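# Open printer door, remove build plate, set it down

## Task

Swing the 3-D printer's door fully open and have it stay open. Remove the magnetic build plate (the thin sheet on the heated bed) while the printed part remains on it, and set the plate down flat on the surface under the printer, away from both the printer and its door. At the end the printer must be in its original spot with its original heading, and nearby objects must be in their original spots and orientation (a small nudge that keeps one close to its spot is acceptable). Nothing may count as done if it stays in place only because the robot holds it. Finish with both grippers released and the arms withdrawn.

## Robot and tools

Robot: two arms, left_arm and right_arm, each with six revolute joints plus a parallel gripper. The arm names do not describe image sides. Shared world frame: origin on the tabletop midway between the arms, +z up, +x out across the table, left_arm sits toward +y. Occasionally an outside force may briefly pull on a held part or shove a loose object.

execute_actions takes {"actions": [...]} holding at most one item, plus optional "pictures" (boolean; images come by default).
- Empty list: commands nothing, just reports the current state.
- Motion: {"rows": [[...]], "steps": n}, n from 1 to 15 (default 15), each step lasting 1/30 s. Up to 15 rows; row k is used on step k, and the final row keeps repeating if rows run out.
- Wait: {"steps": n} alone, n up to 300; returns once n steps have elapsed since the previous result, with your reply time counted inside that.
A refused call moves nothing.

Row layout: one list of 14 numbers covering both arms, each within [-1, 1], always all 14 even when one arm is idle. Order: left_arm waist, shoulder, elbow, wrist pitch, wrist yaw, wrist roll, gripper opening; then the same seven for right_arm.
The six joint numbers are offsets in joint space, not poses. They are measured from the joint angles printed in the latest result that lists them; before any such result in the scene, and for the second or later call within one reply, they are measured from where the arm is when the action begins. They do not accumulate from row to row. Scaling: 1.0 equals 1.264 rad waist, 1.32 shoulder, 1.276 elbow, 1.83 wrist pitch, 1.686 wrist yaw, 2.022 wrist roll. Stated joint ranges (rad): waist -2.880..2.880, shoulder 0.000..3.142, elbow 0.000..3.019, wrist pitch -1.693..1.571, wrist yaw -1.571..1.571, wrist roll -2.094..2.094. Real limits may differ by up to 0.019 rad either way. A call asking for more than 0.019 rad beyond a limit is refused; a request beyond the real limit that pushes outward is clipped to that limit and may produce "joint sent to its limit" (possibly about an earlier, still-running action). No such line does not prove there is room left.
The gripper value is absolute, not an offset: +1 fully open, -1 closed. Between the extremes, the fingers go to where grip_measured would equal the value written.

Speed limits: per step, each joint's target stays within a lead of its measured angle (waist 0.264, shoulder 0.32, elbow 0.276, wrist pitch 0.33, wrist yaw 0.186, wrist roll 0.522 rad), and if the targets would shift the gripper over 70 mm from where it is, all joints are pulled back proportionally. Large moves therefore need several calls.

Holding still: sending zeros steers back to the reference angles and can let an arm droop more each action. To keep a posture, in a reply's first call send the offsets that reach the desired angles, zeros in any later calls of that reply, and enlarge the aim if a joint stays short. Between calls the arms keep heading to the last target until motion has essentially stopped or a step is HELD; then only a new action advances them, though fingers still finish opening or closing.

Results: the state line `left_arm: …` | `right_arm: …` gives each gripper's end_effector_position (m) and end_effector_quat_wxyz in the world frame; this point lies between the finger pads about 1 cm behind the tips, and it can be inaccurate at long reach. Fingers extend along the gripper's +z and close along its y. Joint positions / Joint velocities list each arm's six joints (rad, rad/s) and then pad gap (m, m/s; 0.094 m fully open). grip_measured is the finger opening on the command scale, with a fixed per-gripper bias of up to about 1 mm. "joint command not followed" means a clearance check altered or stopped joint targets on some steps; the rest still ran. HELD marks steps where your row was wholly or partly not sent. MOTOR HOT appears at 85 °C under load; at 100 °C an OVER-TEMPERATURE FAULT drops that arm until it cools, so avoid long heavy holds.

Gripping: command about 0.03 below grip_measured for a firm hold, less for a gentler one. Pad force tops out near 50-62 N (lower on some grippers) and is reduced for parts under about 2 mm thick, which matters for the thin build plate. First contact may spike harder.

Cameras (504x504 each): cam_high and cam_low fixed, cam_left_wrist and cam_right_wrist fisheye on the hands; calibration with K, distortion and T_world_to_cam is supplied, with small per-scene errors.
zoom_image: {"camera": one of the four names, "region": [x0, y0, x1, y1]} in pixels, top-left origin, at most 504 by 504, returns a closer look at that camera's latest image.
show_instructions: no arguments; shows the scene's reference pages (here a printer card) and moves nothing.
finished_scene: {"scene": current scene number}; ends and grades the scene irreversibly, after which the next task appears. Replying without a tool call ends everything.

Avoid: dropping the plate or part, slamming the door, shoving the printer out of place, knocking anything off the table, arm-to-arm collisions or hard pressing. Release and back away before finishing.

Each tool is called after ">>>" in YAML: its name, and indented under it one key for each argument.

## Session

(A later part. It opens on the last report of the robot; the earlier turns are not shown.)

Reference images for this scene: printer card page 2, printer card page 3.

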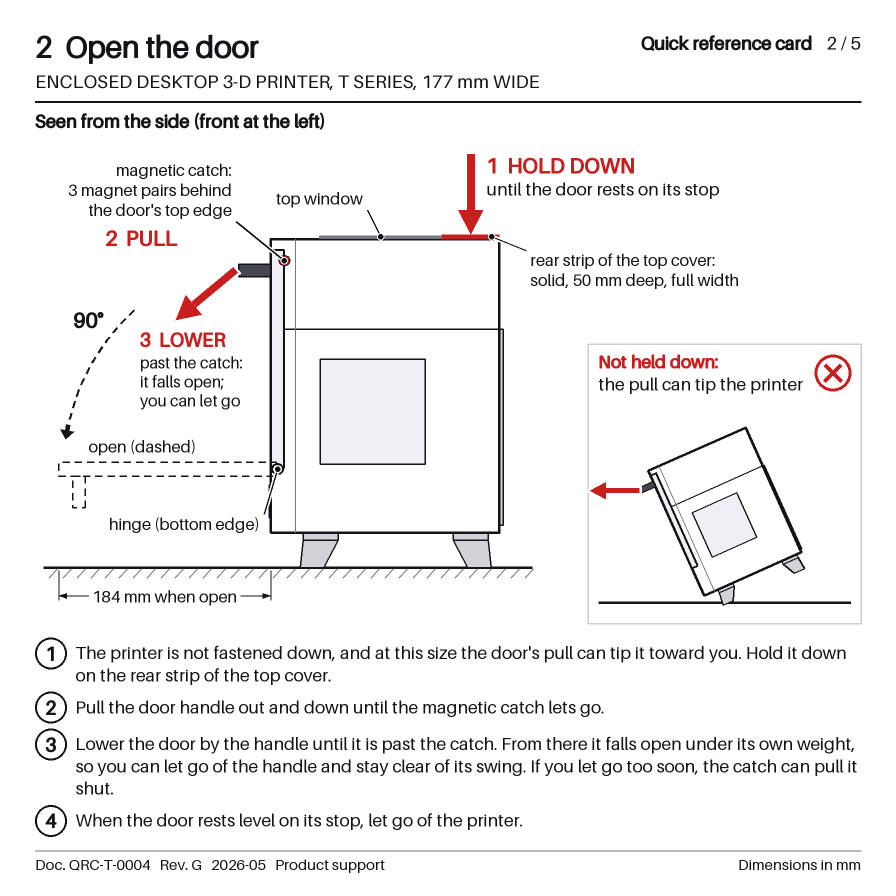

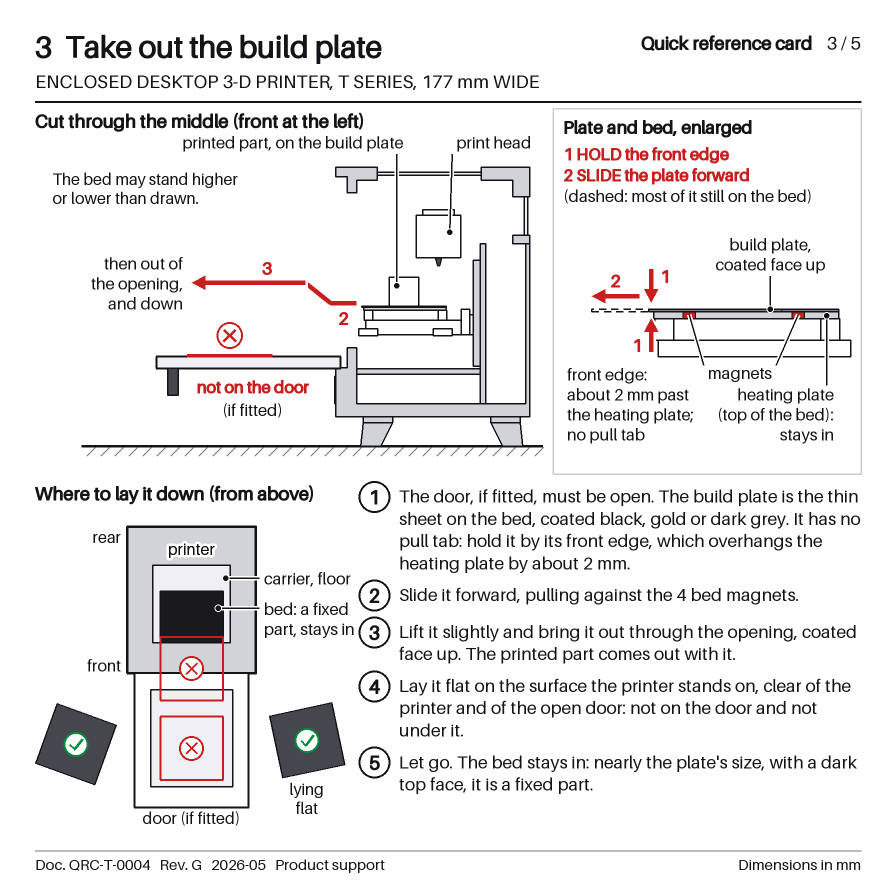

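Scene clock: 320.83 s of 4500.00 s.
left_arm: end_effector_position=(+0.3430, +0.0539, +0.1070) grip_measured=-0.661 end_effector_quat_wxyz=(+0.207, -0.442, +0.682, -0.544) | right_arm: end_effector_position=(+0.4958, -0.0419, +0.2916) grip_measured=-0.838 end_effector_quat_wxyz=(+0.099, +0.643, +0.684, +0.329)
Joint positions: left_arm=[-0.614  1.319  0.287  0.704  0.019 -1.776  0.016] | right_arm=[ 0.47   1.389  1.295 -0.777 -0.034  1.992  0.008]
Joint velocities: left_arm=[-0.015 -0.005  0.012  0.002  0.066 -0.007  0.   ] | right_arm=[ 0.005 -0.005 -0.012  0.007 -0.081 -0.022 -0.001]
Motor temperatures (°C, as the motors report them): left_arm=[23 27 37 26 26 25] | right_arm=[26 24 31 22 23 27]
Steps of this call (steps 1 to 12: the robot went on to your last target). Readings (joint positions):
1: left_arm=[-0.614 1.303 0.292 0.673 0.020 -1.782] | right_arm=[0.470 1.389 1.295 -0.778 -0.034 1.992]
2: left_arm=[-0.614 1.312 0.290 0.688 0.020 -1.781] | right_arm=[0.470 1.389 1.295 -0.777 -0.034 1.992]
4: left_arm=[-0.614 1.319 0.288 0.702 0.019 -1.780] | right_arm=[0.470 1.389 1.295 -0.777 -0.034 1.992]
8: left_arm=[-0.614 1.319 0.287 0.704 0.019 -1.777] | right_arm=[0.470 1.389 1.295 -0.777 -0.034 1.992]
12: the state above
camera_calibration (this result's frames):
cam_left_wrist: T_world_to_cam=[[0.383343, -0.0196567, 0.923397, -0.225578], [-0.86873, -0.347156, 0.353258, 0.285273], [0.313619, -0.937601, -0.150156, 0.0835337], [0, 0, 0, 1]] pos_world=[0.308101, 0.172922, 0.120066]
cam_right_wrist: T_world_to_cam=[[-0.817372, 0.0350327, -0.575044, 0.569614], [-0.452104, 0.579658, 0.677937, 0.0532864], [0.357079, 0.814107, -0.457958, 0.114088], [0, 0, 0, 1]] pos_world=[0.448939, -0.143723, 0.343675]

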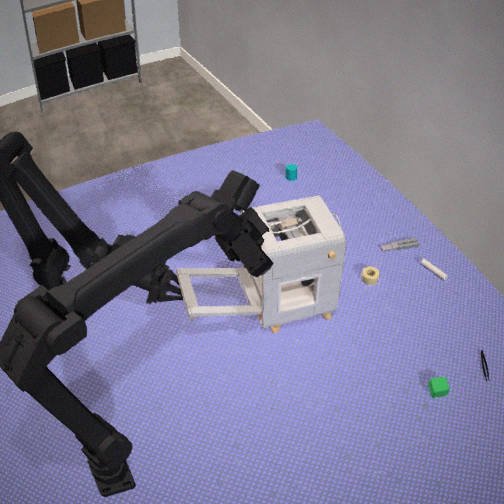

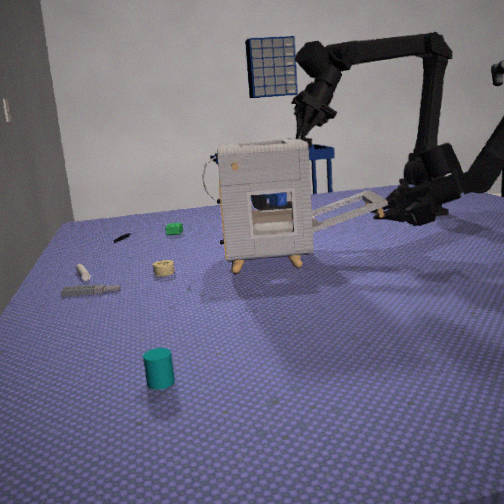

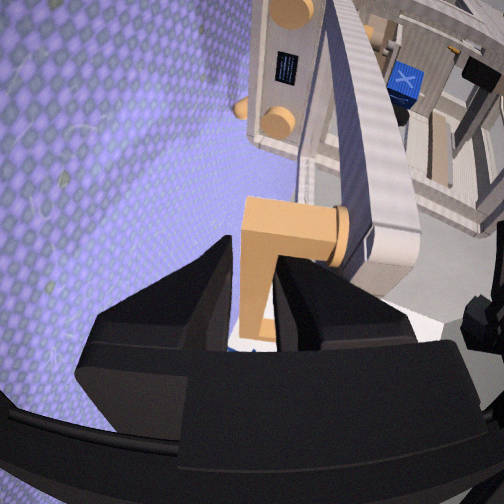

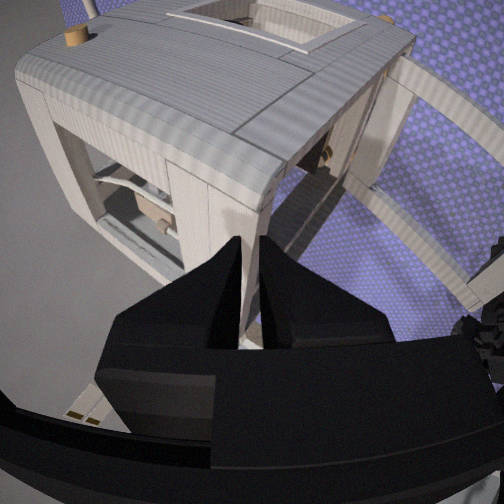

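>>> execute_actions:
  actions:
    - {"rows":[[0,0.023,0.002,0.021,0,0.004,-0.66,-0.005,0.06,-0.03,0,0,0,-0.84],[0,0.032,0,0.032,0,0.006,-0.66,-0.005,0.06,-0.03,0,0,0,-0.84],[0,0.04,-0.003,0.042,0,0.008,-0.66,-0.005,0.06,-0.03,0,0,0,-0.84],[0,0.048,-0.006,0.052,0,0.01,-0.66,-0.005,0.06,-0.03,0,0,0,-0.84],[0,0.057,-0.009,0.063,0,0.012,-0.66,-0.005,0.06,-0.03,0,0,0,-0.84],[0,0.065,-0.011,0.073,0,0.014,-0.66,-0.005,0.06,-0.03,0,0,0,-0.84],[0,0.073,-0.014,0.083,0,0.016,-0.66,-0.005,0.06,-0.03,0,0,0,-0.84],[0,0.081,-0.017,0.093,0,0.018,-0.66,-0.005,0.06,-0.03,0,0,0,-0.84],[0,0.09,-0.019,0.104,0,0.02,-0.66,-0.005,0.06,-0.03,0,0,0,-0.84],[0,0.098,-0.022,0.114,0,0.022,-0.66,-0.005,0.06,-0.03,0,0,0,-0.84],[0,0.106,-0.025,0.124,0,0.024,-0.66,-0.005,0.06,-0.03,0,0,0,-0.84],[0,0.115,-0.027,0.135,0,0.026,-0.66,-0.005,0.06,-0.03,0,0,0,-0.84],[0,0.123,-0.03,0.145,0,0.028,-0.66,-0.005,0.06,-0.03,0,0,0,-0.84],[0,0.131,-0.033,0.155,0,0.03,-0.66,-0.005,0.06,-0.03,0,0,0,-0.84],[0,0.14,-0.035,0.166,0,0.032,-0.66,-0.005,0.06,-0.03,0,0,0,-0.84]],"steps":15}
  pictures: false

>>> execute_actions:
  actions:
    - {"rows":[[0,0.044,-0.002,0.044,0,0.008,-0.66,-0.005,0.06,-0.03,0,0,0,-0.84],[0,0.056,-0.004,0.056,0,0.01,-0.66,-0.005,0.06,-0.03,0,0,0,-0.84],[0,0.067,-0.005,0.067,0,0.012,-0.66,-0.005,0.06,-0.03,0,0,0,-0.84],[0,0.078,-0.007,0.078,0,0.014,-0.66,-0.005,0.06,-0.03,0,0,0,-0.84],[0,0.09,-0.008,0.09,0,0.016,-0.66,-0.005,0.06,-0.03,0,0,0,-0.84],[0,0.101,-0.009,0.101,0,0.018,-0.66,-0.005,0.06,-0.03,0,0,0,-0.84],[0,0.112,-0.011,0.112,0,0.02,-0.66,-0.005,0.06,-0.03,0,0,0,-0.84],[0,0.123,-0.012,0.123,0,0.022,-0.66,-0.005,0.06,-0.03,0,0,0,-0.84],[0,0.135,-0.014,0.135,0,0.024,-0.66,-0.005,0.06,-0.03,0,0,0,-0.84],[0,0.146,-0.015,0.146,0,0.026,-0.66,-0.005,0.06,-0.03,0,0,0,-0.84],[0,0.157,-0.016,0.157,0,0.028,-0.66,-0.005,0.06,-0.03,0,0,0,-0.84],[0,0.169,-0.018,0.169,0,0.03,-0.66,-0.005,0.06,-0.03,0,0,0,-0.84],[0,0.18,-0.019,0.18,0,0.032,-0.66,-0.005,0.06,-0.03,0,0,0,-0.84],[0,0.191,-0.021,0.191,0,0.034,-0.66,-0.005,0.06,-0.03,0,0,0,-0.84],[0,0.202,-0.022,0.202,0,0.036,-0.66,-0.005,0.06,-0.03,0,0,0,-0.84]],"steps":15}
  pictures: false

>>> execute_actions:
  actions:
    - {"steps":12}

Scene clock: 344.87 s of 4500.00 s.
left_arm: end_effector_position=(+0.3416, +0.0549, +0.0932) grip_measured=-0.661 end_effector_quat_wxyz=(+0.227, -0.419, +0.672, -0.567) | right_arm: end_effector_position=(+0.4959, -0.0417, +0.2916) grip_measured=-0.838 end_effector_quat_wxyz=(+0.099, +0.643, +0.684, +0.329)
Joint positions: left_arm=[-0.614  1.469  0.25   0.962  0.019 -1.744  0.016] | right_arm=[ 0.47   1.389  1.295 -0.776 -0.035  1.992  0.008]
Joint velocities: left_arm=[-0.005  0.337 -0.051  0.584 -0.095  0.081  0.   ] | right_arm=[-0.005  0.005  0.002 -0.022  0.066  0.081  0.   ]
Motor temperatures (°C, as the motors report them): left_arm=[23 27 35 26 26 25] | right_arm=[26 24 31 22 23 27]
Steps of this call (steps 1 to 30: the robot went on to your last target; steps 31 to 90: nothing new was sent; then 20.53 s passed at rest; steps 91 to 105: all 15 steps of this action). Readings (joint positions):
91: left_arm=[-0.614 1.321 0.286 0.709 0.019 -1.776] | right_arm=[0.470 1.389 1.295 -0.776 -0.034 1.992]
92: left_arm=[-0.614 1.325 0.284 0.721 0.019 -1.776] | right_arm=[0.470 1.389 1.295 -0.776 -0.034 1.992]
94: left_arm=[-0.614 1.343 0.279 0.751 0.019 -1.776] | right_arm=[0.470 1.389 1.295 -0.776 -0.034 1.992]
98: left_arm=[-0.614 1.390 0.266 0.830 0.019 -1.768] | right_arm=[0.470 1.389 1.295 -0.776 -0.035 1.992]
105: the state above

Scene clock: 345.37 s of 4500.00 s.
left_arm: end_effector_position=(+0.3412, +0.0553, +0.0762) grip_measured=-0.661 end_effector_quat_wxyz=(+0.251, -0.392, +0.657, -0.593) | right_arm: end_effector_position=(+0.4959, -0.0416, +0.2916) grip_measured=-0.838 end_effector_quat_wxyz=(+0.099, +0.643, +0.684, +0.329)
Joint positions: left_arm=[-0.614  1.693  0.233  1.288  0.018 -1.706  0.016] | right_arm=[ 0.47   1.389  1.295 -0.776 -0.035  1.992  0.008]
Joint velocities: left_arm=[ 0.005  0.425 -0.007  0.628  0.007  0.051  0.   ] | right_arm=[ 0.015 -0.005  0.007  0.002 -0.11   0.007  0.   ]
Motor temperatures (°C, as the motors report them): left_arm=[23 27 35 26 26 25] | right_arm=[26 24 31 22 23 27]
Steps of this call (steps 1 to 15: all 15 steps of this action). Readings (joint positions):
1: left_arm=[-0.614 1.481 0.248 0.984 0.019 -1.743] | right_arm=[0.470 1.389 1.295 -0.776 -0.035 1.992]
2: left_arm=[-0.614 1.496 0.246 1.008 0.019 -1.742] | right_arm=[0.470 1.389 1.295 -0.776 -0.035 1.992]
4: left_arm=[-0.614 1.529 0.242 1.053 0.019 -1.739] | right_arm=[0.470 1.389 1.295 -0.776 -0.035 1.992]
8: left_arm=[-0.614 1.590 0.237 1.142 0.019 -1.730] | right_arm=[0.470 1.389 1.295 -0.776 -0.035 1.992]
15: the state above

Scene clock: 345.77 s of 4500.00 s.
left_arm: end_effector_position=(+0.3413, +0.0553, +0.0745) grip_measured=-0.661 end_effector_quat_wxyz=(+0.256, -0.387, +0.656, -0.595) | right_arm: end_effector_position=(+0.4959, -0.0416, +0.2916) grip_measured=-0.838 end_effector_quat_wxyz=(+0.099, +0.643, +0.684, +0.329)
Joint positions: left_arm=[-0.614  1.722  0.233  1.329  0.018 -1.694  0.016] | right_arm=[ 0.47   1.389  1.295 -0.776 -0.035  1.992  0.008]
Joint velocities: left_arm=[ 0.015 -0.015 -0.027  0.012 -0.037  0.007 -0.   ] | right_arm=[-0.005 -0.005  0.007 -0.002  0.022 -0.022 -0.   ]
Motor temperatures (°C, as the motors report them): left_arm=[23 27 35 26 26 25] | right_arm=[26 24 31 22 23 27]
Steps of this call (steps 1 to 12: the robot went on to your last target). Readings (joint positions):
1: left_arm=[-0.614 1.706 0.233 1.305 0.018 -1.702] | right_arm=[0.470 1.389 1.295 -0.776 -0.035 1.992]
2: left_arm=[-0.614 1.716 0.233 1.317 0.018 -1.701] | right_arm=[0.470 1.389 1.295 -0.776 -0.035 1.992]
4: left_arm=[-0.614 1.722 0.233 1.328 0.018 -1.698] | right_arm=[0.470 1.389 1.295 -0.776 -0.035 1.992]
8: left_arm=[-0.614 1.722 0.233 1.329 0.018 -1.695] | right_arm=[0.470 1.389 1.295 -0.776 -0.035 1.992]
12: the state above
camera_calibration (this result's frames):
cam_left_wrist: T_world_to_cam=[[0.207437, 0.00489079, 0.978236, -0.140322], [-0.925994, -0.321472, 0.197967, 0.325432], [0.315443, -0.946907, -0.0621564, 0.0739126], [0, 0, 0, 1]] pos_world=[0.307141, 0.175292, 0.0774376]
cam_right_wrist: T_world_to_cam=[[-0.817319, 0.0350249, -0.57512, 0.569687], [-0.452777, 0.578273, 0.678671, 0.0532088], [0.356347, 0.815091, -0.456775, 0.113805], [0, 0, 0, 1]] pos_world=[0.449154, -0.143484, 0.343511]

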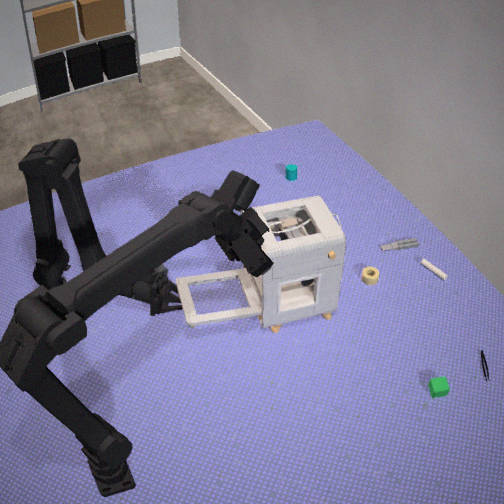

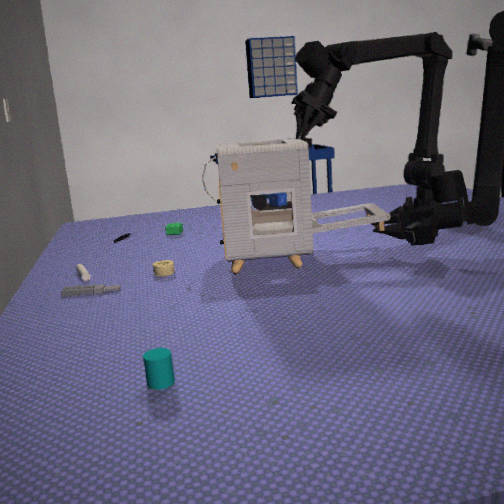

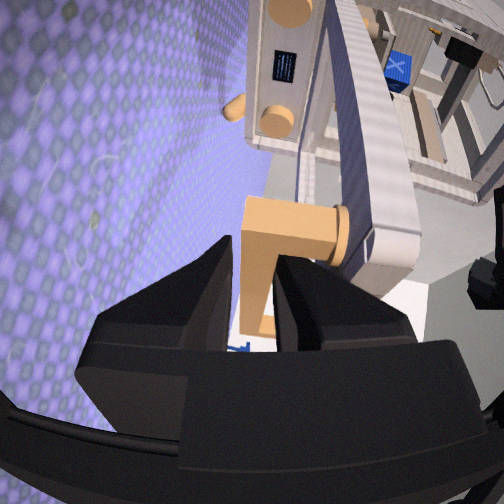

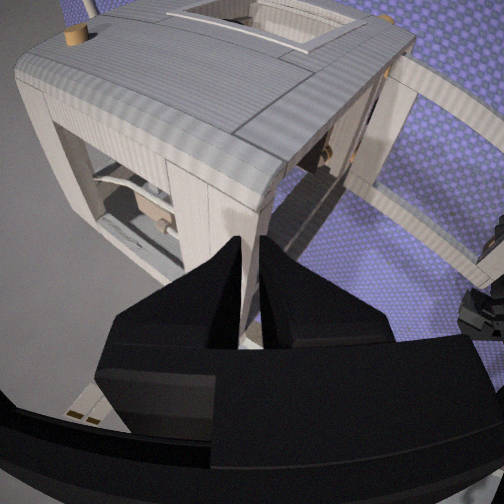

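>>> execute_actions:
  actions:
    - {"rows":[[0,0,-0.012,0.008,0,0,-0.64,-0.005,0.06,-0.03,0,0,0,-0.84],[0,0,-0.017,0.01,0,0,-0.64,-0.005,0.06,-0.03,0,0,0,-0.84],[0,0,-0.022,0.012,0,0,-0.64,-0.005,0.06,-0.03,0,0,0,-0.84],[0,0,-0.027,0.015,0,0,-0.64,-0.005,0.06,-0.03,0,0,0,-0.84],[0,0,-0.033,0.018,0,0,-0.64,-0.005,0.06,-0.03,0,0,0,-0.84],[0,0,-0.038,0.022,0,0,-0.64,-0.005,0.06,-0.03,0,0,0,-0.84],[0,0,-0.043,0.026,0,0,-0.64,-0.005,0.06,-0.03,0,0,0,-0.84],[0,0,-0.049,0.03,0,0,-0.64,-0.005,0.06,-0.03,0,0,0,-0.84],[0,0,-0.054,0.034,0,0,-0.64,-0.005,0.06,-0.03,0,0,0,-0.84],[0,0,-0.059,0.038,0,0,-0.64,-0.005,0.06,-0.03,0,0,0,-0.84],[0,0,-0.065,0.042,0,0,-0.64,-0.005,0.06,-0.03,0,0,0,-0.84],[0,0,-0.07,0.046,0,0,-0.64,-0.005,0.06,-0.03,0,0,0,-0.84],[0,0,-0.075,0.049,0,0,-0.64,-0.005,0.06,-0.03,0,0,0,-0.84],[0,0,-0.081,0.052,0,0,-0.64,-0.005,0.06,-0.03,0,0,0,-0.84],[0,0,-0.086,0.055,0,0,-0.64,-0.005,0.06,-0.03,0,0,0,-0.84]],"steps":15}
  pictures: false

>>> execute_actions:
  actions:
    - {"steps":12}

Scene clock: 359.07 s of 4500.00 s.
left_arm: end_effector_position=(+0.3112, +0.0765, +0.0675) grip_measured=-0.642 end_effector_quat_wxyz=(+0.253, -0.391, +0.662, -0.587) | right_arm: end_effector_position=(+0.4959, -0.0416, +0.2916) grip_measured=-0.838 end_effector_quat_wxyz=(+0.099, +0.643, +0.684, +0.329)
Joint positions: left_arm=[-0.614  1.722  0.139  1.399  0.018 -1.694  0.017] | right_arm=[ 0.47   1.389  1.295 -0.776 -0.035  1.992  0.008]
Joint velocities: left_arm=[ 0.005 -0.005 -0.193  0.188 -0.081 -0.037 -0.   ] | right_arm=[-0.005 -0.005 -0.002 -0.022 -0.007 -0.037 -0.001]
Motor temperatures (°C, as the motors report them): left_arm=[23 27 34 26 26 25] | right_arm=[26 24 31 22 23 27]
Steps of this call (steps 1 to 30: the robot went on to your last target; steps 31 to 90: nothing new was sent; then 9.80 s passed at rest; steps 91 to 105: all 15 steps of this action). Readings (joint positions):
91: left_arm=[-0.614 1.722 0.232 1.330 0.018 -1.694] | right_arm=[0.470 1.389 1.295 -0.776 -0.035 1.992]
92: left_arm=[-0.614 1.722 0.231 1.332 0.018 -1.694] | right_arm=[0.470 1.389 1.295 -0.776 -0.035 1.992]
94: left_arm=[-0.614 1.722 0.224 1.334 0.018 -1.694] | right_arm=[0.470 1.389 1.295 -0.776 -0.035 1.992]
98: left_arm=[-0.614 1.722 0.182 1.347 0.018 -1.694] | right_arm=[0.470 1.389 1.295 -0.776 -0.035 1.992]
105: the state above

Scene clock: 359.47 s of 4500.00 s.
left_arm: end_effector_position=(+0.3063, +0.0800, +0.0666) grip_measured=-0.642 end_effector_quat_wxyz=(+0.252, -0.391, +0.664, -0.586) | right_arm: end_effector_position=(+0.4959, -0.0416, +0.2916) grip_measured=-0.838 end_effector_quat_wxyz=(+0.099, +0.643, +0.684, +0.329)
Joint positions: left_arm=[-0.614  1.722  0.123  1.41   0.018 -1.694  0.017] | right_arm=[ 0.47   1.389  1.295 -0.776 -0.035  1.992  0.008]
Joint velocities: left_arm=[-0.005  0.005  0.007 -0.002 -0.066 -0.022  0.   ] | right_arm=[ 0.005  0.005 -0.027  0.017 -0.081 -0.095 -0.001]
Motor temperatures (°C, as the motors report them): left_arm=[23 27 34 26 26 25] | right_arm=[26 24 31 22 23 27]
Steps of this call (steps 1 to 12: the robot went on to your last target). Readings (joint positions):
1: left_arm=[-0.614 1.722 0.133 1.404 0.018 -1.694] | right_arm=[0.470 1.389 1.295 -0.776 -0.035 1.992]
2: left_arm=[-0.614 1.722 0.128 1.407 0.018 -1.694] | right_arm=[0.470 1.389 1.295 -0.776 -0.035 1.992]
4: left_arm=[-0.614 1.722 0.124 1.408 0.018 -1.694] | right_arm=[0.470 1.389 1.295 -0.776 -0.035 1.992]
8: left_arm=[-0.614 1.722 0.123 1.410 0.018 -1.694] | right_arm=[0.470 1.389 1.295 -0.776 -0.035 1.992]
12: the state above
camera_calibration (this result's frames):
cam_left_wrist: T_world_to_cam=[[0.229653, -0.0107575, 0.973213, -0.1307], [-0.921306, -0.324774, 0.213814, 0.300265], [0.313774, -0.945731, -0.0844961, 0.109732], [0, 0, 0, 1]] pos_world=[0.272221, 0.199889, 0.0722698]
cam_right_wrist: T_world_to_cam=[[-0.817319, 0.0350249, -0.57512, 0.569687], [-0.452777, 0.578273, 0.678671, 0.0532088], [0.356347, 0.815091, -0.456775, 0.113805], [0, 0, 0, 1]] pos_world=[0.449154, -0.143484, 0.343511]

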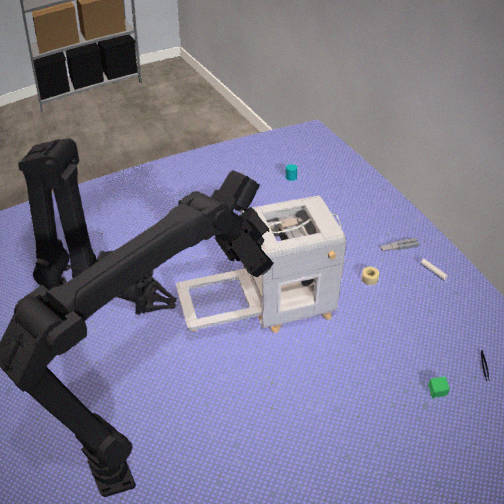

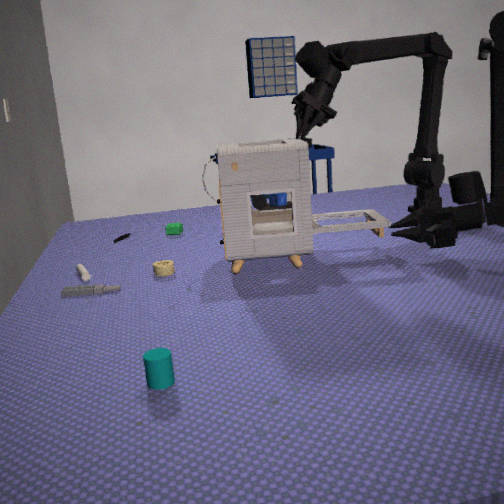

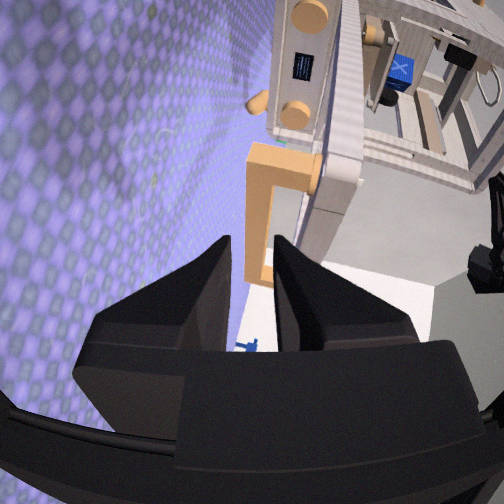

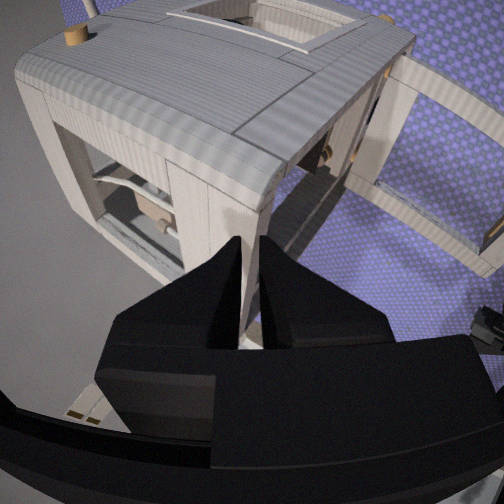

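>>> execute_actions:
  actions:
    - {"rows":[[0,-0.025,0,0.005,0,0.006,-0.7,-0.005,0.06,-0.03,0,0,0,-0.84],[0,-0.04,0,0.005,0,0.012,-0.75,-0.005,0.06,-0.03,0,0,0,-0.84],[0,-0.055,0,0.005,0,0.018,-0.8,-0.005,0.06,-0.03,0,0,0,-0.84],[0,-0.07,0,0.005,0,0.024,-0.88,-0.005,0.06,-0.03,0,0,0,-0.84],[0,-0.085,0,0.005,0,0.03,-0.88,-0.005,0.06,-0.03,0,0,0,-0.84],[0,-0.1,0,0.005,0,0.036,-0.88,-0.005,0.06,-0.03,0,0,0,-0.84],[0,-0.115,0,0.005,0,0.042,-0.88,-0.005,0.06,-0.03,0,0,0,-0.84],[0,-0.13,0,0.005,0,0.048,-0.88,-0.005,0.06,-0.03,0,0,0,-0.84],[0,-0.145,0,0.005,0,0.054,-0.88,-0.005,0.06,-0.03,0,0,0,-0.84],[0,-0.16,0,0.005,0,0.06,-0.88,-0.005,0.06,-0.03,0,0,0,-0.84],[0,-0.175,0,0.005,0,0.066,-0.88,-0.005,0.06,-0.03,0,0,0,-0.84],[0,-0.19,0,0.005,0,0.068,-0.88,-0.005,0.06,-0.03,0,0,0,-0.84],[0,-0.205,0,0.005,0,0.068,-0.88,-0.005,0.06,-0.03,0,0,0,-0.84],[0,-0.215,0,0.005,0,0.068,-0.88,-0.005,0.06,-0.03,0,0,0,-0.84],[0,-0.22,0,0.005,0,0.068,-0.88,-0.005,0.06,-0.03,0,0,0,-0.84]],"steps":15}
  pictures: false

>>> execute_actions:
  actions:
    - {"steps":10}
  pictures: false

Scene clock: 394.73 s of 4500.00 s.
left_arm: end_effector_position=(+0.3097, +0.0775, +0.1628) grip_measured=-0.878 end_effector_quat_wxyz=(+0.326, -0.313, +0.602, -0.658) | right_arm: end_effector_position=(+0.4959, -0.0416, +0.2916) grip_measured=-0.838 end_effector_quat_wxyz=(+0.099, +0.643, +0.684, +0.329)
Joint positions: left_arm=[-0.614  1.454  0.123  1.41   0.018 -1.592  0.006] | right_arm=[ 0.47   1.389  1.295 -0.776 -0.035  1.992  0.008]
Joint velocities: left_arm=[ 0.015 -0.454 -0.012 -0.007  0.051  0.11  -0.   ] | right_arm=[-0.015 -0.005  0.012  0.002  0.037  0.007 -0.001]
Motor temperatures (°C, as the motors report them): left_arm=[23 27 33 26 26 25] | right_arm=[26 24 31 22 23 27]
Steps of this call (steps 1 to 30: the robot went on to your last target; steps 31 to 90: nothing new was sent; then 31.77 s passed at rest; steps 91 to 105: all 15 steps of this action). Readings (joint positions):
91: left_arm=[-0.614 1.720 0.123 1.410 0.018 -1.694] | right_arm=[0.470 1.389 1.295 -0.776 -0.035 1.992]
92: left_arm=[-0.614 1.714 0.123 1.410 0.018 -1.693] | right_arm=[0.470 1.389 1.295 -0.776 -0.035 1.992]
94: left_arm=[-0.614 1.685 0.123 1.410 0.018 -1.685] | right_arm=[0.470 1.389 1.295 -0.776 -0.035 1.992]
98: left_arm=[-0.614 1.593 0.123 1.410 0.018 -1.653] | right_arm=[0.470 1.389 1.295 -0.776 -0.035 1.992]
105: the state above

Scene clock: 395.07 s of 4500.00 s.
left_arm: end_effector_position=(+0.3089, +0.0781, +0.1723) grip_measured=-0.878 end_effector_quat_wxyz=(-0.336, +0.303, -0.596, +0.663) | right_arm: end_effector_position=(+0.4959, -0.0416, +0.2916) grip_measured=-0.838 end_effector_quat_wxyz=(+0.099, +0.643, +0.684, +0.329)
Joint positions: left_arm=[-0.614  1.428  0.123  1.41   0.018 -1.574  0.006] | right_arm=[ 0.47   1.389  1.295 -0.776 -0.035  1.992  0.008]
Joint velocities: left_arm=[ 0.015 -0.015 -0.017 -0.022 -0.066 -0.007 -0.   ] | right_arm=[-0.015  0.005  0.002 -0.007  0.007 -0.051 -0.001]
Motor temperatures (°C, as the motors report them): left_arm=[23 27 33 26 26 25] | right_arm=[26 24 31 22 23 27]
Steps of this call (steps 1 to 10: the robot went on to your last target). Readings (joint positions):
1: left_arm=[-0.614 1.441 0.123 1.410 0.018 -1.588] | right_arm=[0.470 1.389 1.295 -0.776 -0.035 1.992]
2: left_arm=[-0.614 1.432 0.123 1.410 0.018 -1.585] | right_arm=[0.470 1.389 1.295 -0.776 -0.035 1.992]
4: left_arm=[-0.614 1.428 0.123 1.410 0.018 -1.580] | right_arm=[0.470 1.389 1.295 -0.776 -0.035 1.992]
8: left_arm=[-0.614 1.428 0.123 1.410 0.018 -1.575] | right_arm=[0.470 1.389 1.295 -0.776 -0.035 1.992]
10: the state above

>>> execute_actions:
  actions:
    - {"rows":[[-0.008,0.012,0.05,-0.02,-0.022,0,-0.88,-0.005,0.06,-0.03,0,0,0,-0.84],[-0.013,0.024,0.078,-0.039,-0.043,0,-0.88,-0.005,0.06,-0.03,0,0,0,-0.84],[-0.018,0.036,0.107,-0.058,-0.065,0,-0.88,-0.005,0.06,-0.03,0,0,0,-0.84],[-0.023,0.049,0.135,-0.078,-0.087,0,-0.88,-0.005,0.06,-0.03,0,0,0,-0.84],[-0.028,0.061,0.163,-0.097,-0.108,0,-0.88,-0.005,0.06,-0.03,0,0,0,-0.84],[-0.033,0.074,0.192,-0.116,-0.13,0,-0.88,-0.005,0.06,-0.03,0,0,0,-0.84],[-0.038,0.086,0.22,-0.136,-0.152,0,-0.88,-0.005,0.06,-0.03,0,0,0,-0.84],[-0.043,0.099,0.248,-0.155,-0.173,0,-0.88,-0.005,0.06,-0.03,0,0,0,-0.84],[-0.048,0.111,0.276,-0.175,-0.195,0,-0.88,-0.005,0.06,-0.03,0,0,0,-0.84],[-0.053,0.124,0.305,-0.194,-0.217,0,-0.88,-0.005,0.06,-0.03,0,0,0,-0.84],[-0.058,0.137,0.333,-0.213,-0.238,0,-0.88,-0.005,0.06,-0.03,0,0,0,-0.84],[-0.063,0.149,0.361,-0.233,-0.26,0,-0.88,-0.005,0.06,-0.03,0,0,0,-0.84],[-0.068,0.162,0.39,-0.252,-0.282,0,-0.88,-0.005,0.06,-0.03,0,0,0,-0.84],[-0.073,0.174,0.418,-0.272,-0.303,0,-0.88,-0.005,0.06,-0.03,0,0,0,-0.84],[-0.078,0.187,0.446,-0.291,-0.325,0,-0.88,-0.005,0.06,-0.03,0,0,0,-0.84]],"steps":15}
  pictures: false

>>> execute_actions:
  actions:
    - {"steps":15}

Scene clock: 405.03 s of 4500.00 s.
left_arm: end_effector_position=(+0.4645, +0.0215, +0.1603) grip_measured=-0.878 end_effector_quat_wxyz=(+0.443, -0.454, +0.571, -0.521) | right_arm: end_effector_position=(+0.4959, -0.0416, +0.2916) grip_measured=-0.838 end_effector_quat_wxyz=(+0.099, +0.643, +0.684, +0.329)
Joint positions: left_arm=[-0.691  1.635  0.605  0.958 -0.495 -1.572  0.006] | right_arm=[ 0.47   1.389  1.295 -0.776 -0.035  1.992  0.008]
Joint velocities: left_arm=[-0.2    0.464  0.955 -1.062 -0.93   0.007  0.001] | right_arm=[-0.015 -0.024 -0.007  0.012 -0.007 -0.022 -0.001]
Motor temperatures (°C, as the motors report them): left_arm=[23 27 33 26 26 25] | right_arm=[26 24 31 22 23 27]
Steps of this call (steps 1 to 30: the robot went on to your last target; steps 31 to 90: nothing new was sent; then 6.47 s passed at rest; steps 91 to 105: all 15 steps of this action). Readings (joint positions):
91: left_arm=[-0.614 1.428 0.127 1.405 0.003 -1.572] | right_arm=[0.470 1.389 1.295 -0.776 -0.035 1.992]
92: left_arm=[-0.616 1.430 0.138 1.391 -0.025 -1.572] | right_arm=[0.470 1.389 1.295 -0.776 -0.035 1.992]
94: left_arm=[-0.621 1.447 0.187 1.340 -0.096 -1.572] | right_arm=[0.470 1.389 1.295 -0.776 -0.035 1.992]
98: left_arm=[-0.645 1.518 0.350 1.206 -0.240 -1.572] | right_arm=[0.470 1.389 1.295 -0.776 -0.035 1.992]
105: the state above

Scene clock: 405.53 s of 4500.00 s.
left_arm: end_effector_position=(+0.4796, +0.0030, +0.1565) grip_measured=-0.878 end_effector_quat_wxyz=(+0.446, -0.459, +0.579, -0.506) | right_arm: end_effector_position=(+0.4959, -0.0416, +0.2916) grip_measured=-0.838 end_effector_quat_wxyz=(+0.099, +0.643, +0.684, +0.329)
Joint positions: left_arm=[-0.708  1.672  0.678  0.888 -0.527 -1.572  0.006] | right_arm=[ 0.47   1.389  1.295 -0.776 -0.035  1.992  0.008]
Joint velocities: left_arm=[-0.015 -0.015  0.012 -0.017  0.022 -0.022  0.   ] | right_arm=[-0.005 -0.015  0.007  0.002  0.066  0.081  0.   ]
Motor temperatures (°C, as the motors report them): left_arm=[23 27 33 26 26 25] | right_arm=[26 24 31 22 23 27]
Steps of this call (steps 1 to 15: the robot went on to your last target). Readings (joint positions):
1: left_arm=[-0.696 1.650 0.635 0.929 -0.514 -1.572] | right_arm=[0.470 1.389 1.295 -0.776 -0.035 1.992]
2: left_arm=[-0.700 1.662 0.658 0.912 -0.521 -1.572] | right_arm=[0.470 1.389 1.295 -0.776 -0.035 1.992]
4: left_arm=[-0.706 1.672 0.678 0.896 -0.523 -1.572] | right_arm=[0.470 1.389 1.295 -0.776 -0.035 1.992]
8: left_arm=[-0.708 1.672 0.678 0.888 -0.527 -1.572] | right_arm=[0.470 1.389 1.295 -0.776 -0.035 1.992]
15: the state above
camera_calibration (this result's frames):
cam_left_wrist: T_world_to_cam=[[0.0866865, -0.0680151, 0.993911, -0.193273], [-0.71771, -0.696181, 0.0149561, 0.350338], [0.690925, -0.714637, -0.109165, -0.187565], [0, 0, 0, 1]] pos_world=[0.397789, 0.0967125, 0.166381]
cam_right_wrist: T_world_to_cam=[[-0.817319, 0.0350249, -0.57512, 0.569687], [-0.452777, 0.578273, 0.678671, 0.0532088], [0.356347, 0.815091, -0.456775, 0.113805], [0, 0, 0, 1]] pos_world=[0.449154, -0.143484, 0.343511]

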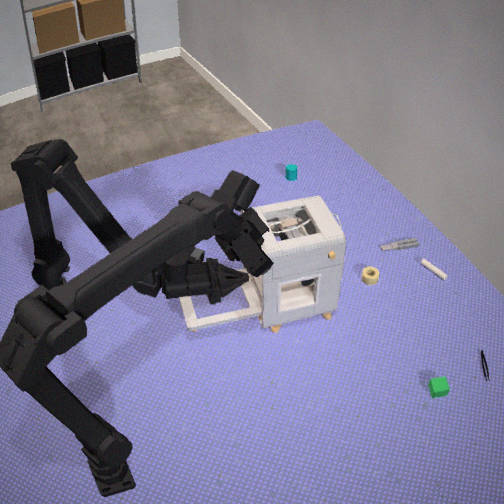

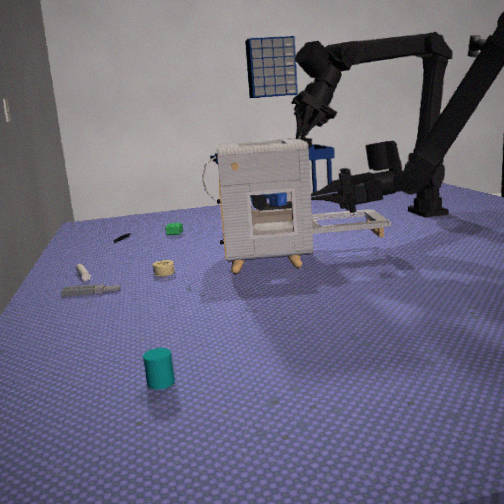

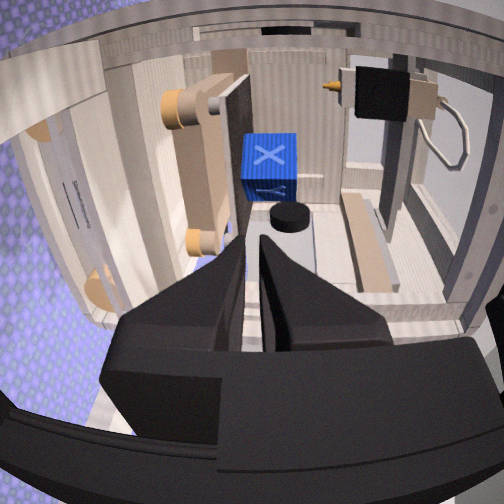

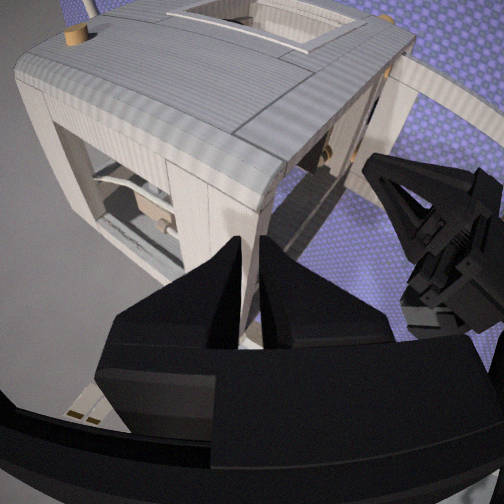

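>>> execute_actions:
  actions:
    - {"rows":[[0.007,0.006,0.02,-0.008,0.004,-0.01,-0.88,-0.005,0.06,-0.03,0,0,0,-0.84],[0.01,0.008,0.025,-0.016,0.006,-0.014,-0.88,-0.005,0.06,-0.03,0,0,0,-0.84],[0.013,0.01,0.03,-0.024,0.009,-0.018,-0.88,-0.005,0.06,-0.03,0,0,0,-0.84],[0.016,0.012,0.035,-0.032,0.012,-0.022,-0.88,-0.005,0.06,-0.03,0,0,0,-0.84],[0.019,0.014,0.04,-0.04,0.014,-0.026,-0.88,-0.005,0.06,-0.03,0,0,0,-0.84],[0.022,0.016,0.046,-0.047,0.017,-0.03,-0.88,-0.005,0.06,-0.03,0,0,0,-0.84],[0.025,0.018,0.051,-0.054,0.019,-0.034,-0.88,-0.005,0.06,-0.03,0,0,0,-0.84],[0.028,0.02,0.056,-0.061,0.022,-0.038,-0.88,-0.005,0.06,-0.03,0,0,0,-0.84],[0.031,0.022,0.061,-0.068,0.025,-0.042,-0.88,-0.005,0.06,-0.03,0,0,0,-0.84],[0.034,0.024,0.066,-0.074,0.027,-0.046,-0.88,-0.005,0.06,-0.03,0,0,0,-0.84],[0.037,0.026,0.071,-0.08,0.03,-0.05,-0.88,-0.005,0.06,-0.03,0,0,0,-0.84],[0.04,0.028,0.077,-0.085,0.032,-0.054,-0.88,-0.005,0.06,-0.03,0,0,0,-0.84],[0.043,0.03,0.082,-0.09,0.035,-0.057,-0.88,-0.005,0.06,-0.03,0,0,0,-0.84],[0.046,0.032,0.087,-0.095,0.038,-0.057,-0.88,-0.005,0.06,-0.03,0,0,0,-0.84],[0.048,0.033,0.092,-0.1,0.04,-0.057,-0.88,-0.005,0.06,-0.03,0,0,0,-0.84]],"steps":15}
  pictures: false

>>> execute_actions:
  actions:
    - {"steps":12}

>>> zoom_image:
  camera: "cam_left_wrist"
  region: [150, 60, 350, 300]

Scene clock: 442.07 s of 4500.00 s.
left_arm: end_effector_position=(+0.5069, +0.0032, +0.1376) grip_measured=-0.878 end_effector_quat_wxyz=(+0.410, -0.488, +0.598, -0.486) | right_arm: end_effector_position=(+0.4959, -0.0416, +0.2916) grip_measured=-0.838 end_effector_quat_wxyz=(+0.099, +0.643, +0.684, +0.329)
Joint positions: left_arm=[-0.661  1.7    0.749  0.734 -0.467 -1.652  0.006] | right_arm=[ 0.47   1.389  1.295 -0.776 -0.035  1.992  0.008]
Joint velocities: left_arm=[ 0.122  0.063  0.183 -0.266  0.007 -0.139 -0.001] | right_arm=[-0.005 -0.005 -0.012  0.007  0.007  0.007  0.001]
Motor temperatures (°C, as the motors report them): left_arm=[23 27 34 25 26 25] | right_arm=[26 24 30 22 23 27]
Steps of this call (steps 1 to 15: the robot went on to your last target; steps 16 to 90: nothing new was sent; then 33.03 s passed at rest; steps 91 to 105: all 15 steps of this action). Readings (joint positions):
91: left_arm=[-0.708 1.672 0.678 0.887 -0.526 -1.573] | right_arm=[0.470 1.389 1.295 -0.776 -0.035 1.992]
92: left_arm=[-0.708 1.672 0.678 0.884 -0.523 -1.575] | right_arm=[0.470 1.389 1.295 -0.776 -0.035 1.992]
94: left_arm=[-0.706 1.673 0.680 0.864 -0.514 -1.582] | right_arm=[0.470 1.389 1.295 -0.776 -0.035 1.992]
98: left_arm=[-0.692 1.680 0.701 0.812 -0.497 -1.605] | right_arm=[0.470 1.389 1.295 -0.776 -0.035 1.992]
105: the state above

Scene clock: 442.47 s of 4500.00 s.
left_arm: end_effector_position=(+0.5122, +0.0046, +0.1366) grip_measured=-0.878 end_effector_quat_wxyz=(+0.406, -0.496, +0.595, -0.485) | right_arm: end_effector_position=(+0.4959, -0.0416, +0.2916) grip_measured=-0.838 end_effector_quat_wxyz=(+0.099, +0.643, +0.684, +0.329)
Joint positions: left_arm=[-0.653  1.704  0.762  0.715 -0.463 -1.67   0.006] | right_arm=[ 0.47   1.389  1.295 -0.776 -0.035  1.992  0.008]
Joint velocities: left_arm=[-0.015 -0.005 -0.002  0.002  0.007  0.022  0.001] | right_arm=[-0.005 -0.015  0.017  0.012  0.007  0.081 -0.   ]
Motor temperatures (°C, as the motors report them): left_arm=[23 27 34 25 26 25] | right_arm=[26 24 30 22 23 27]
Steps of this call (steps 1 to 12: the robot went on to your last target). Readings (joint positions):
1: left_arm=[-0.658 1.702 0.755 0.726 -0.464 -1.656] | right_arm=[0.470 1.389 1.295 -0.776 -0.035 1.992]
2: left_arm=[-0.655 1.704 0.759 0.722 -0.464 -1.659] | right_arm=[0.470 1.389 1.295 -0.776 -0.035 1.992]
4: left_arm=[-0.653 1.704 0.762 0.718 -0.463 -1.664] | right_arm=[0.470 1.389 1.295 -0.776 -0.035 1.992]
8: left_arm=[-0.653 1.704 0.762 0.715 -0.463 -1.669] | right_arm=[0.470 1.389 1.295 -0.776 -0.035 1.992]
12: the state above
camera_calibration (this result's frames):
cam_left_wrist: T_world_to_cam=[[0.20318, -0.039152, 0.978358, -0.233913], [-0.705629, -0.698588, 0.118585, 0.354802], [0.678827, -0.714452, -0.169566, -0.196736], [0, 0, 0, 1]] pos_world=[0.431435, 0.0981442, 0.153417]
cam_right_wrist: T_world_to_cam=[[-0.817319, 0.0350249, -0.57512, 0.569687], [-0.452777, 0.578273, 0.678671, 0.0532088], [0.356347, 0.815091, -0.456775, 0.113805], [0, 0, 0, 1]] pos_world=[0.449154, -0.143484, 0.343511]

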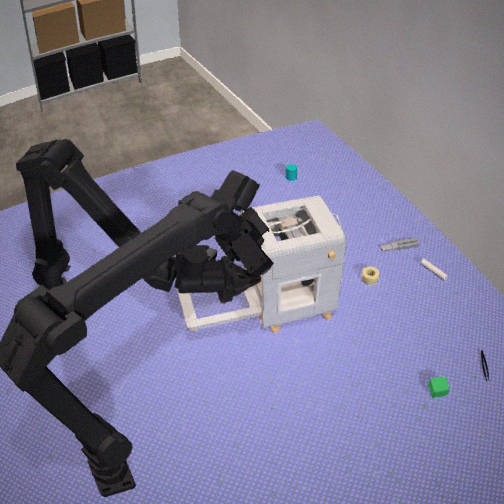

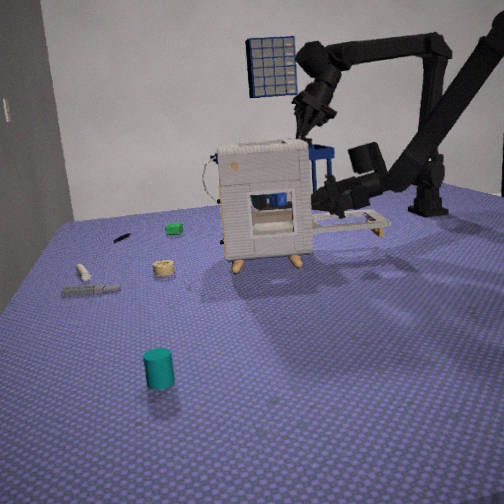

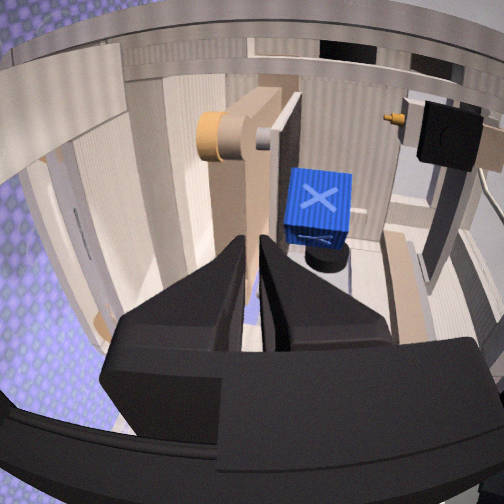

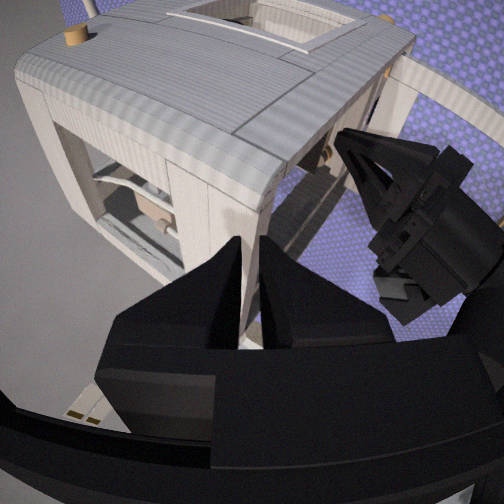

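Region (150, 60, 350, 300) of cam_left_wrist's 504x504 image, scaled by 2.100, with more detail than that image has.

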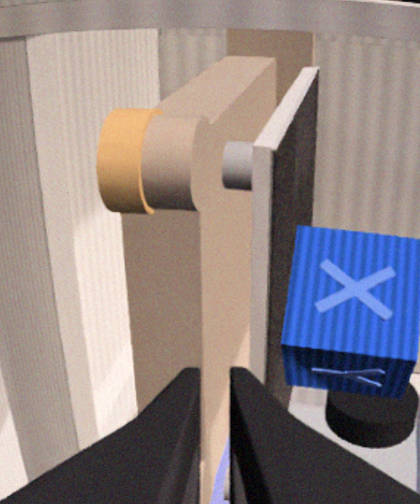

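>>> execute_actions:
  actions:
    - {"rows":[[0.005,0.009,0.029,-0.007,0.003,0,-0.88,-0.005,0.06,-0.03,0,0,0,-0.84],[0.006,0.01,0.032,-0.009,0.004,0,-0.88,-0.005,0.06,-0.03,0,0,0,-0.84],[0.007,0.01,0.036,-0.011,0.005,0,-0.88,-0.005,0.06,-0.03,0,0,0,-0.84],[0.009,0.011,0.039,-0.013,0.006,0,-0.88,-0.005,0.06,-0.03,0,0,0,-0.84],[0.01,0.012,0.042,-0.015,0.007,0,-0.88,-0.005,0.06,-0.03,0,0,0,-0.84],[0.011,0.013,0.046,-0.017,0.008,0,-0.88,-0.005,0.06,-0.03,0,0,0,-0.84],[0.012,0.013,0.049,-0.019,0.008,0,-0.88,-0.005,0.06,-0.03,0,0,0,-0.84],[0.014,0.014,0.052,-0.02,0.009,0,-0.88,-0.005,0.06,-0.03,0,0,0,-0.84],[0.015,0.015,0.056,-0.022,0.01,0,-0.88,-0.005,0.06,-0.03,0,0,0,-0.84],[0.016,0.0155,0.059,-0.024,0.011,0,-0.88,-0.005,0.06,-0.03,0,0,0,-0.84]],"steps":15}
  pictures: false

>>> execute_actions:
  actions:
    - {"steps":6}

>>> zoom_image:
  camera: "cam_left_wrist"
  region: [190, 150, 320, 300]

Scene clock: 456.10 s of 4500.00 s.
left_arm: end_effector_position=(+0.5197, -0.0002, +0.1377) grip_measured=-0.879 end_effector_quat_wxyz=(+0.401, -0.495, +0.601, -0.483) | right_arm: end_effector_position=(+0.4960, -0.0415, +0.2917) grip_measured=-0.838 end_effector_quat_wxyz=(+0.099, +0.643, +0.684, +0.330)
Joint positions: left_arm=[-0.648  1.711  0.79   0.683 -0.449 -1.672  0.006] | right_arm=[ 0.47   1.389  1.295 -0.775 -0.036  1.992  0.008]
Joint velocities: left_arm=[ 0.015 -0.005  0.012 -0.002  0.007  0.007  0.001] | right_arm=[ 0.005  0.015 -0.007 -0.012 -0.007  0.007  0.001]
Motor temperatures (°C, as the motors report them): left_arm=[23 27 35 25 26 25] | right_arm=[26 24 30 22 23 27]
Steps of this call (steps 1 to 30: the robot went on to your last target; steps 31 to 90: nothing new was sent; then 10.13 s passed at rest; steps 91 to 105: all 15 steps of this action). Readings (joint positions):
91: left_arm=[-0.653 1.704 0.762 0.715 -0.463 -1.672] | right_arm=[0.470 1.389 1.295 -0.776 -0.035 1.992]
92: left_arm=[-0.653 1.704 0.763 0.713 -0.461 -1.672] | right_arm=[0.470 1.389 1.295 -0.776 -0.035 1.992]
94: left_arm=[-0.653 1.705 0.767 0.708 -0.458 -1.672] | right_arm=[0.470 1.389 1.295 -0.776 -0.035 1.992]
98: left_arm=[-0.650 1.708 0.784 0.694 -0.453 -1.672] | right_arm=[0.470 1.389 1.295 -0.776 -0.035 1.992]
105: the state above

Scene clock: 456.30 s of 4500.00 s.
left_arm: end_effector_position=(+0.5197, -0.0002, +0.1377) grip_measured=-0.879 end_effector_quat_wxyz=(+0.401, -0.495, +0.601, -0.483) | right_arm: end_effector_position=(+0.4960, -0.0415, +0.2917) grip_measured=-0.838 end_effector_quat_wxyz=(+0.099, +0.643, +0.684, +0.330)
Joint positions: left_arm=[-0.648  1.711  0.79   0.683 -0.449 -1.672  0.006] | right_arm=[ 0.47   1.389  1.295 -0.775 -0.036  1.992  0.008]
Joint velocities: left_arm=[ 0.005  0.015  0.022  0.002  0.037 -0.007 -0.001] | right_arm=[-0.005 -0.005  0.002  0.022 -0.066 -0.037 -0.001]
Motor temperatures (°C, as the motors report them): left_arm=[23 27 35 25 26 25] | right_arm=[26 24 30 22 23 27]
Steps of this call (steps 1 to 6: the robot went on to your last target). Readings (joint positions):
1: left_arm=[-0.648 1.711 0.790 0.683 -0.449 -1.672] | right_arm=[0.470 1.389 1.295 -0.775 -0.036 1.992]
2: left_arm=[-0.648 1.711 0.790 0.683 -0.449 -1.672] | right_arm=[0.470 1.389 1.295 -0.775 -0.036 1.992]
4: left_arm=[-0.648 1.711 0.790 0.683 -0.449 -1.672] | right_arm=[0.470 1.389 1.295 -0.775 -0.036 1.992]
6: the state above
camera_calibration (this result's frames):
cam_left_wrist: T_world_to_cam=[[0.213846, -0.0440986, 0.975871, -0.241899], [-0.710201, -0.692936, 0.124316, 0.358236], [0.670734, -0.719649, -0.179501, -0.199508], [0, 0, 0, 1]] pos_world=[0.439965, 0.0939918, 0.155716]
cam_right_wrist: T_world_to_cam=[[-0.817208, 0.0350725, -0.575275, 0.569739], [-0.45306, 0.577868, 0.678826, 0.0532076], [0.356241, 0.815376, -0.456348, 0.113688], [0, 0, 0, 1]] pos_world=[0.449201, -0.143428, 0.343519]

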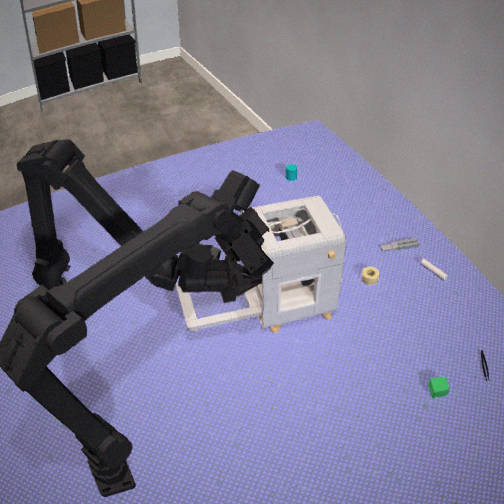

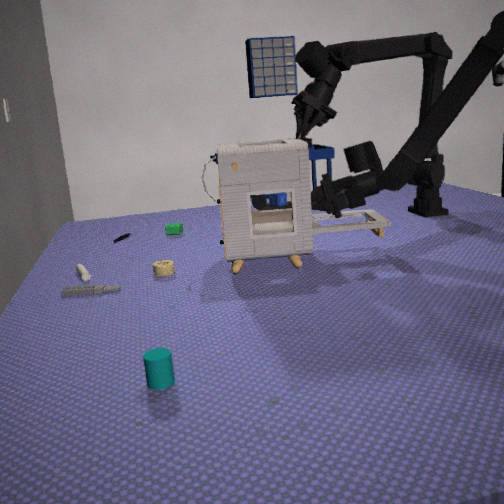

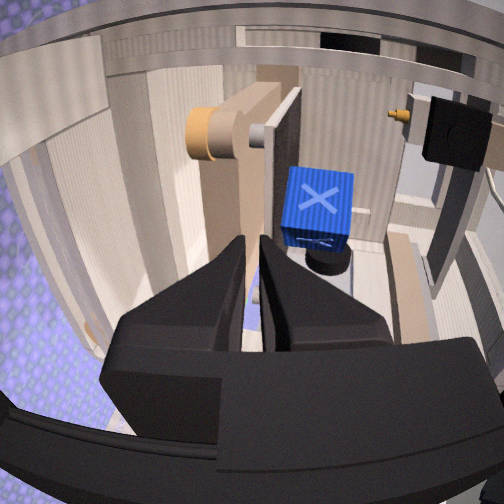

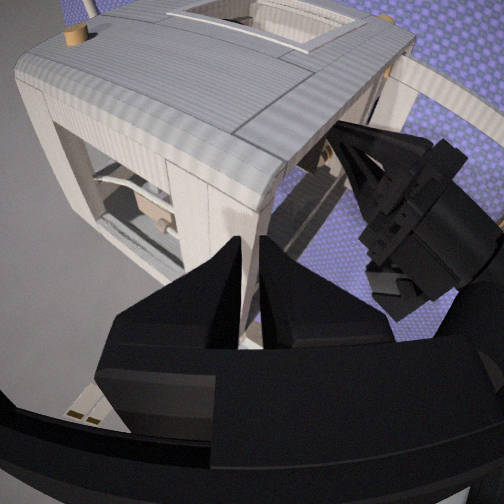

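Region (190, 150, 320, 300) of cam_left_wrist's 504x504 image, scaled by 3.360, with more detail than that image has; it fills the left 437 columns of this view, and the rest is white.

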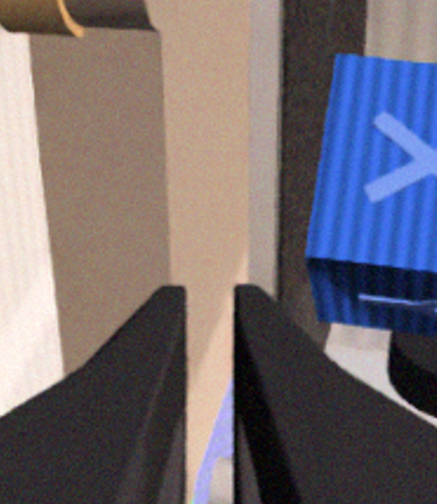

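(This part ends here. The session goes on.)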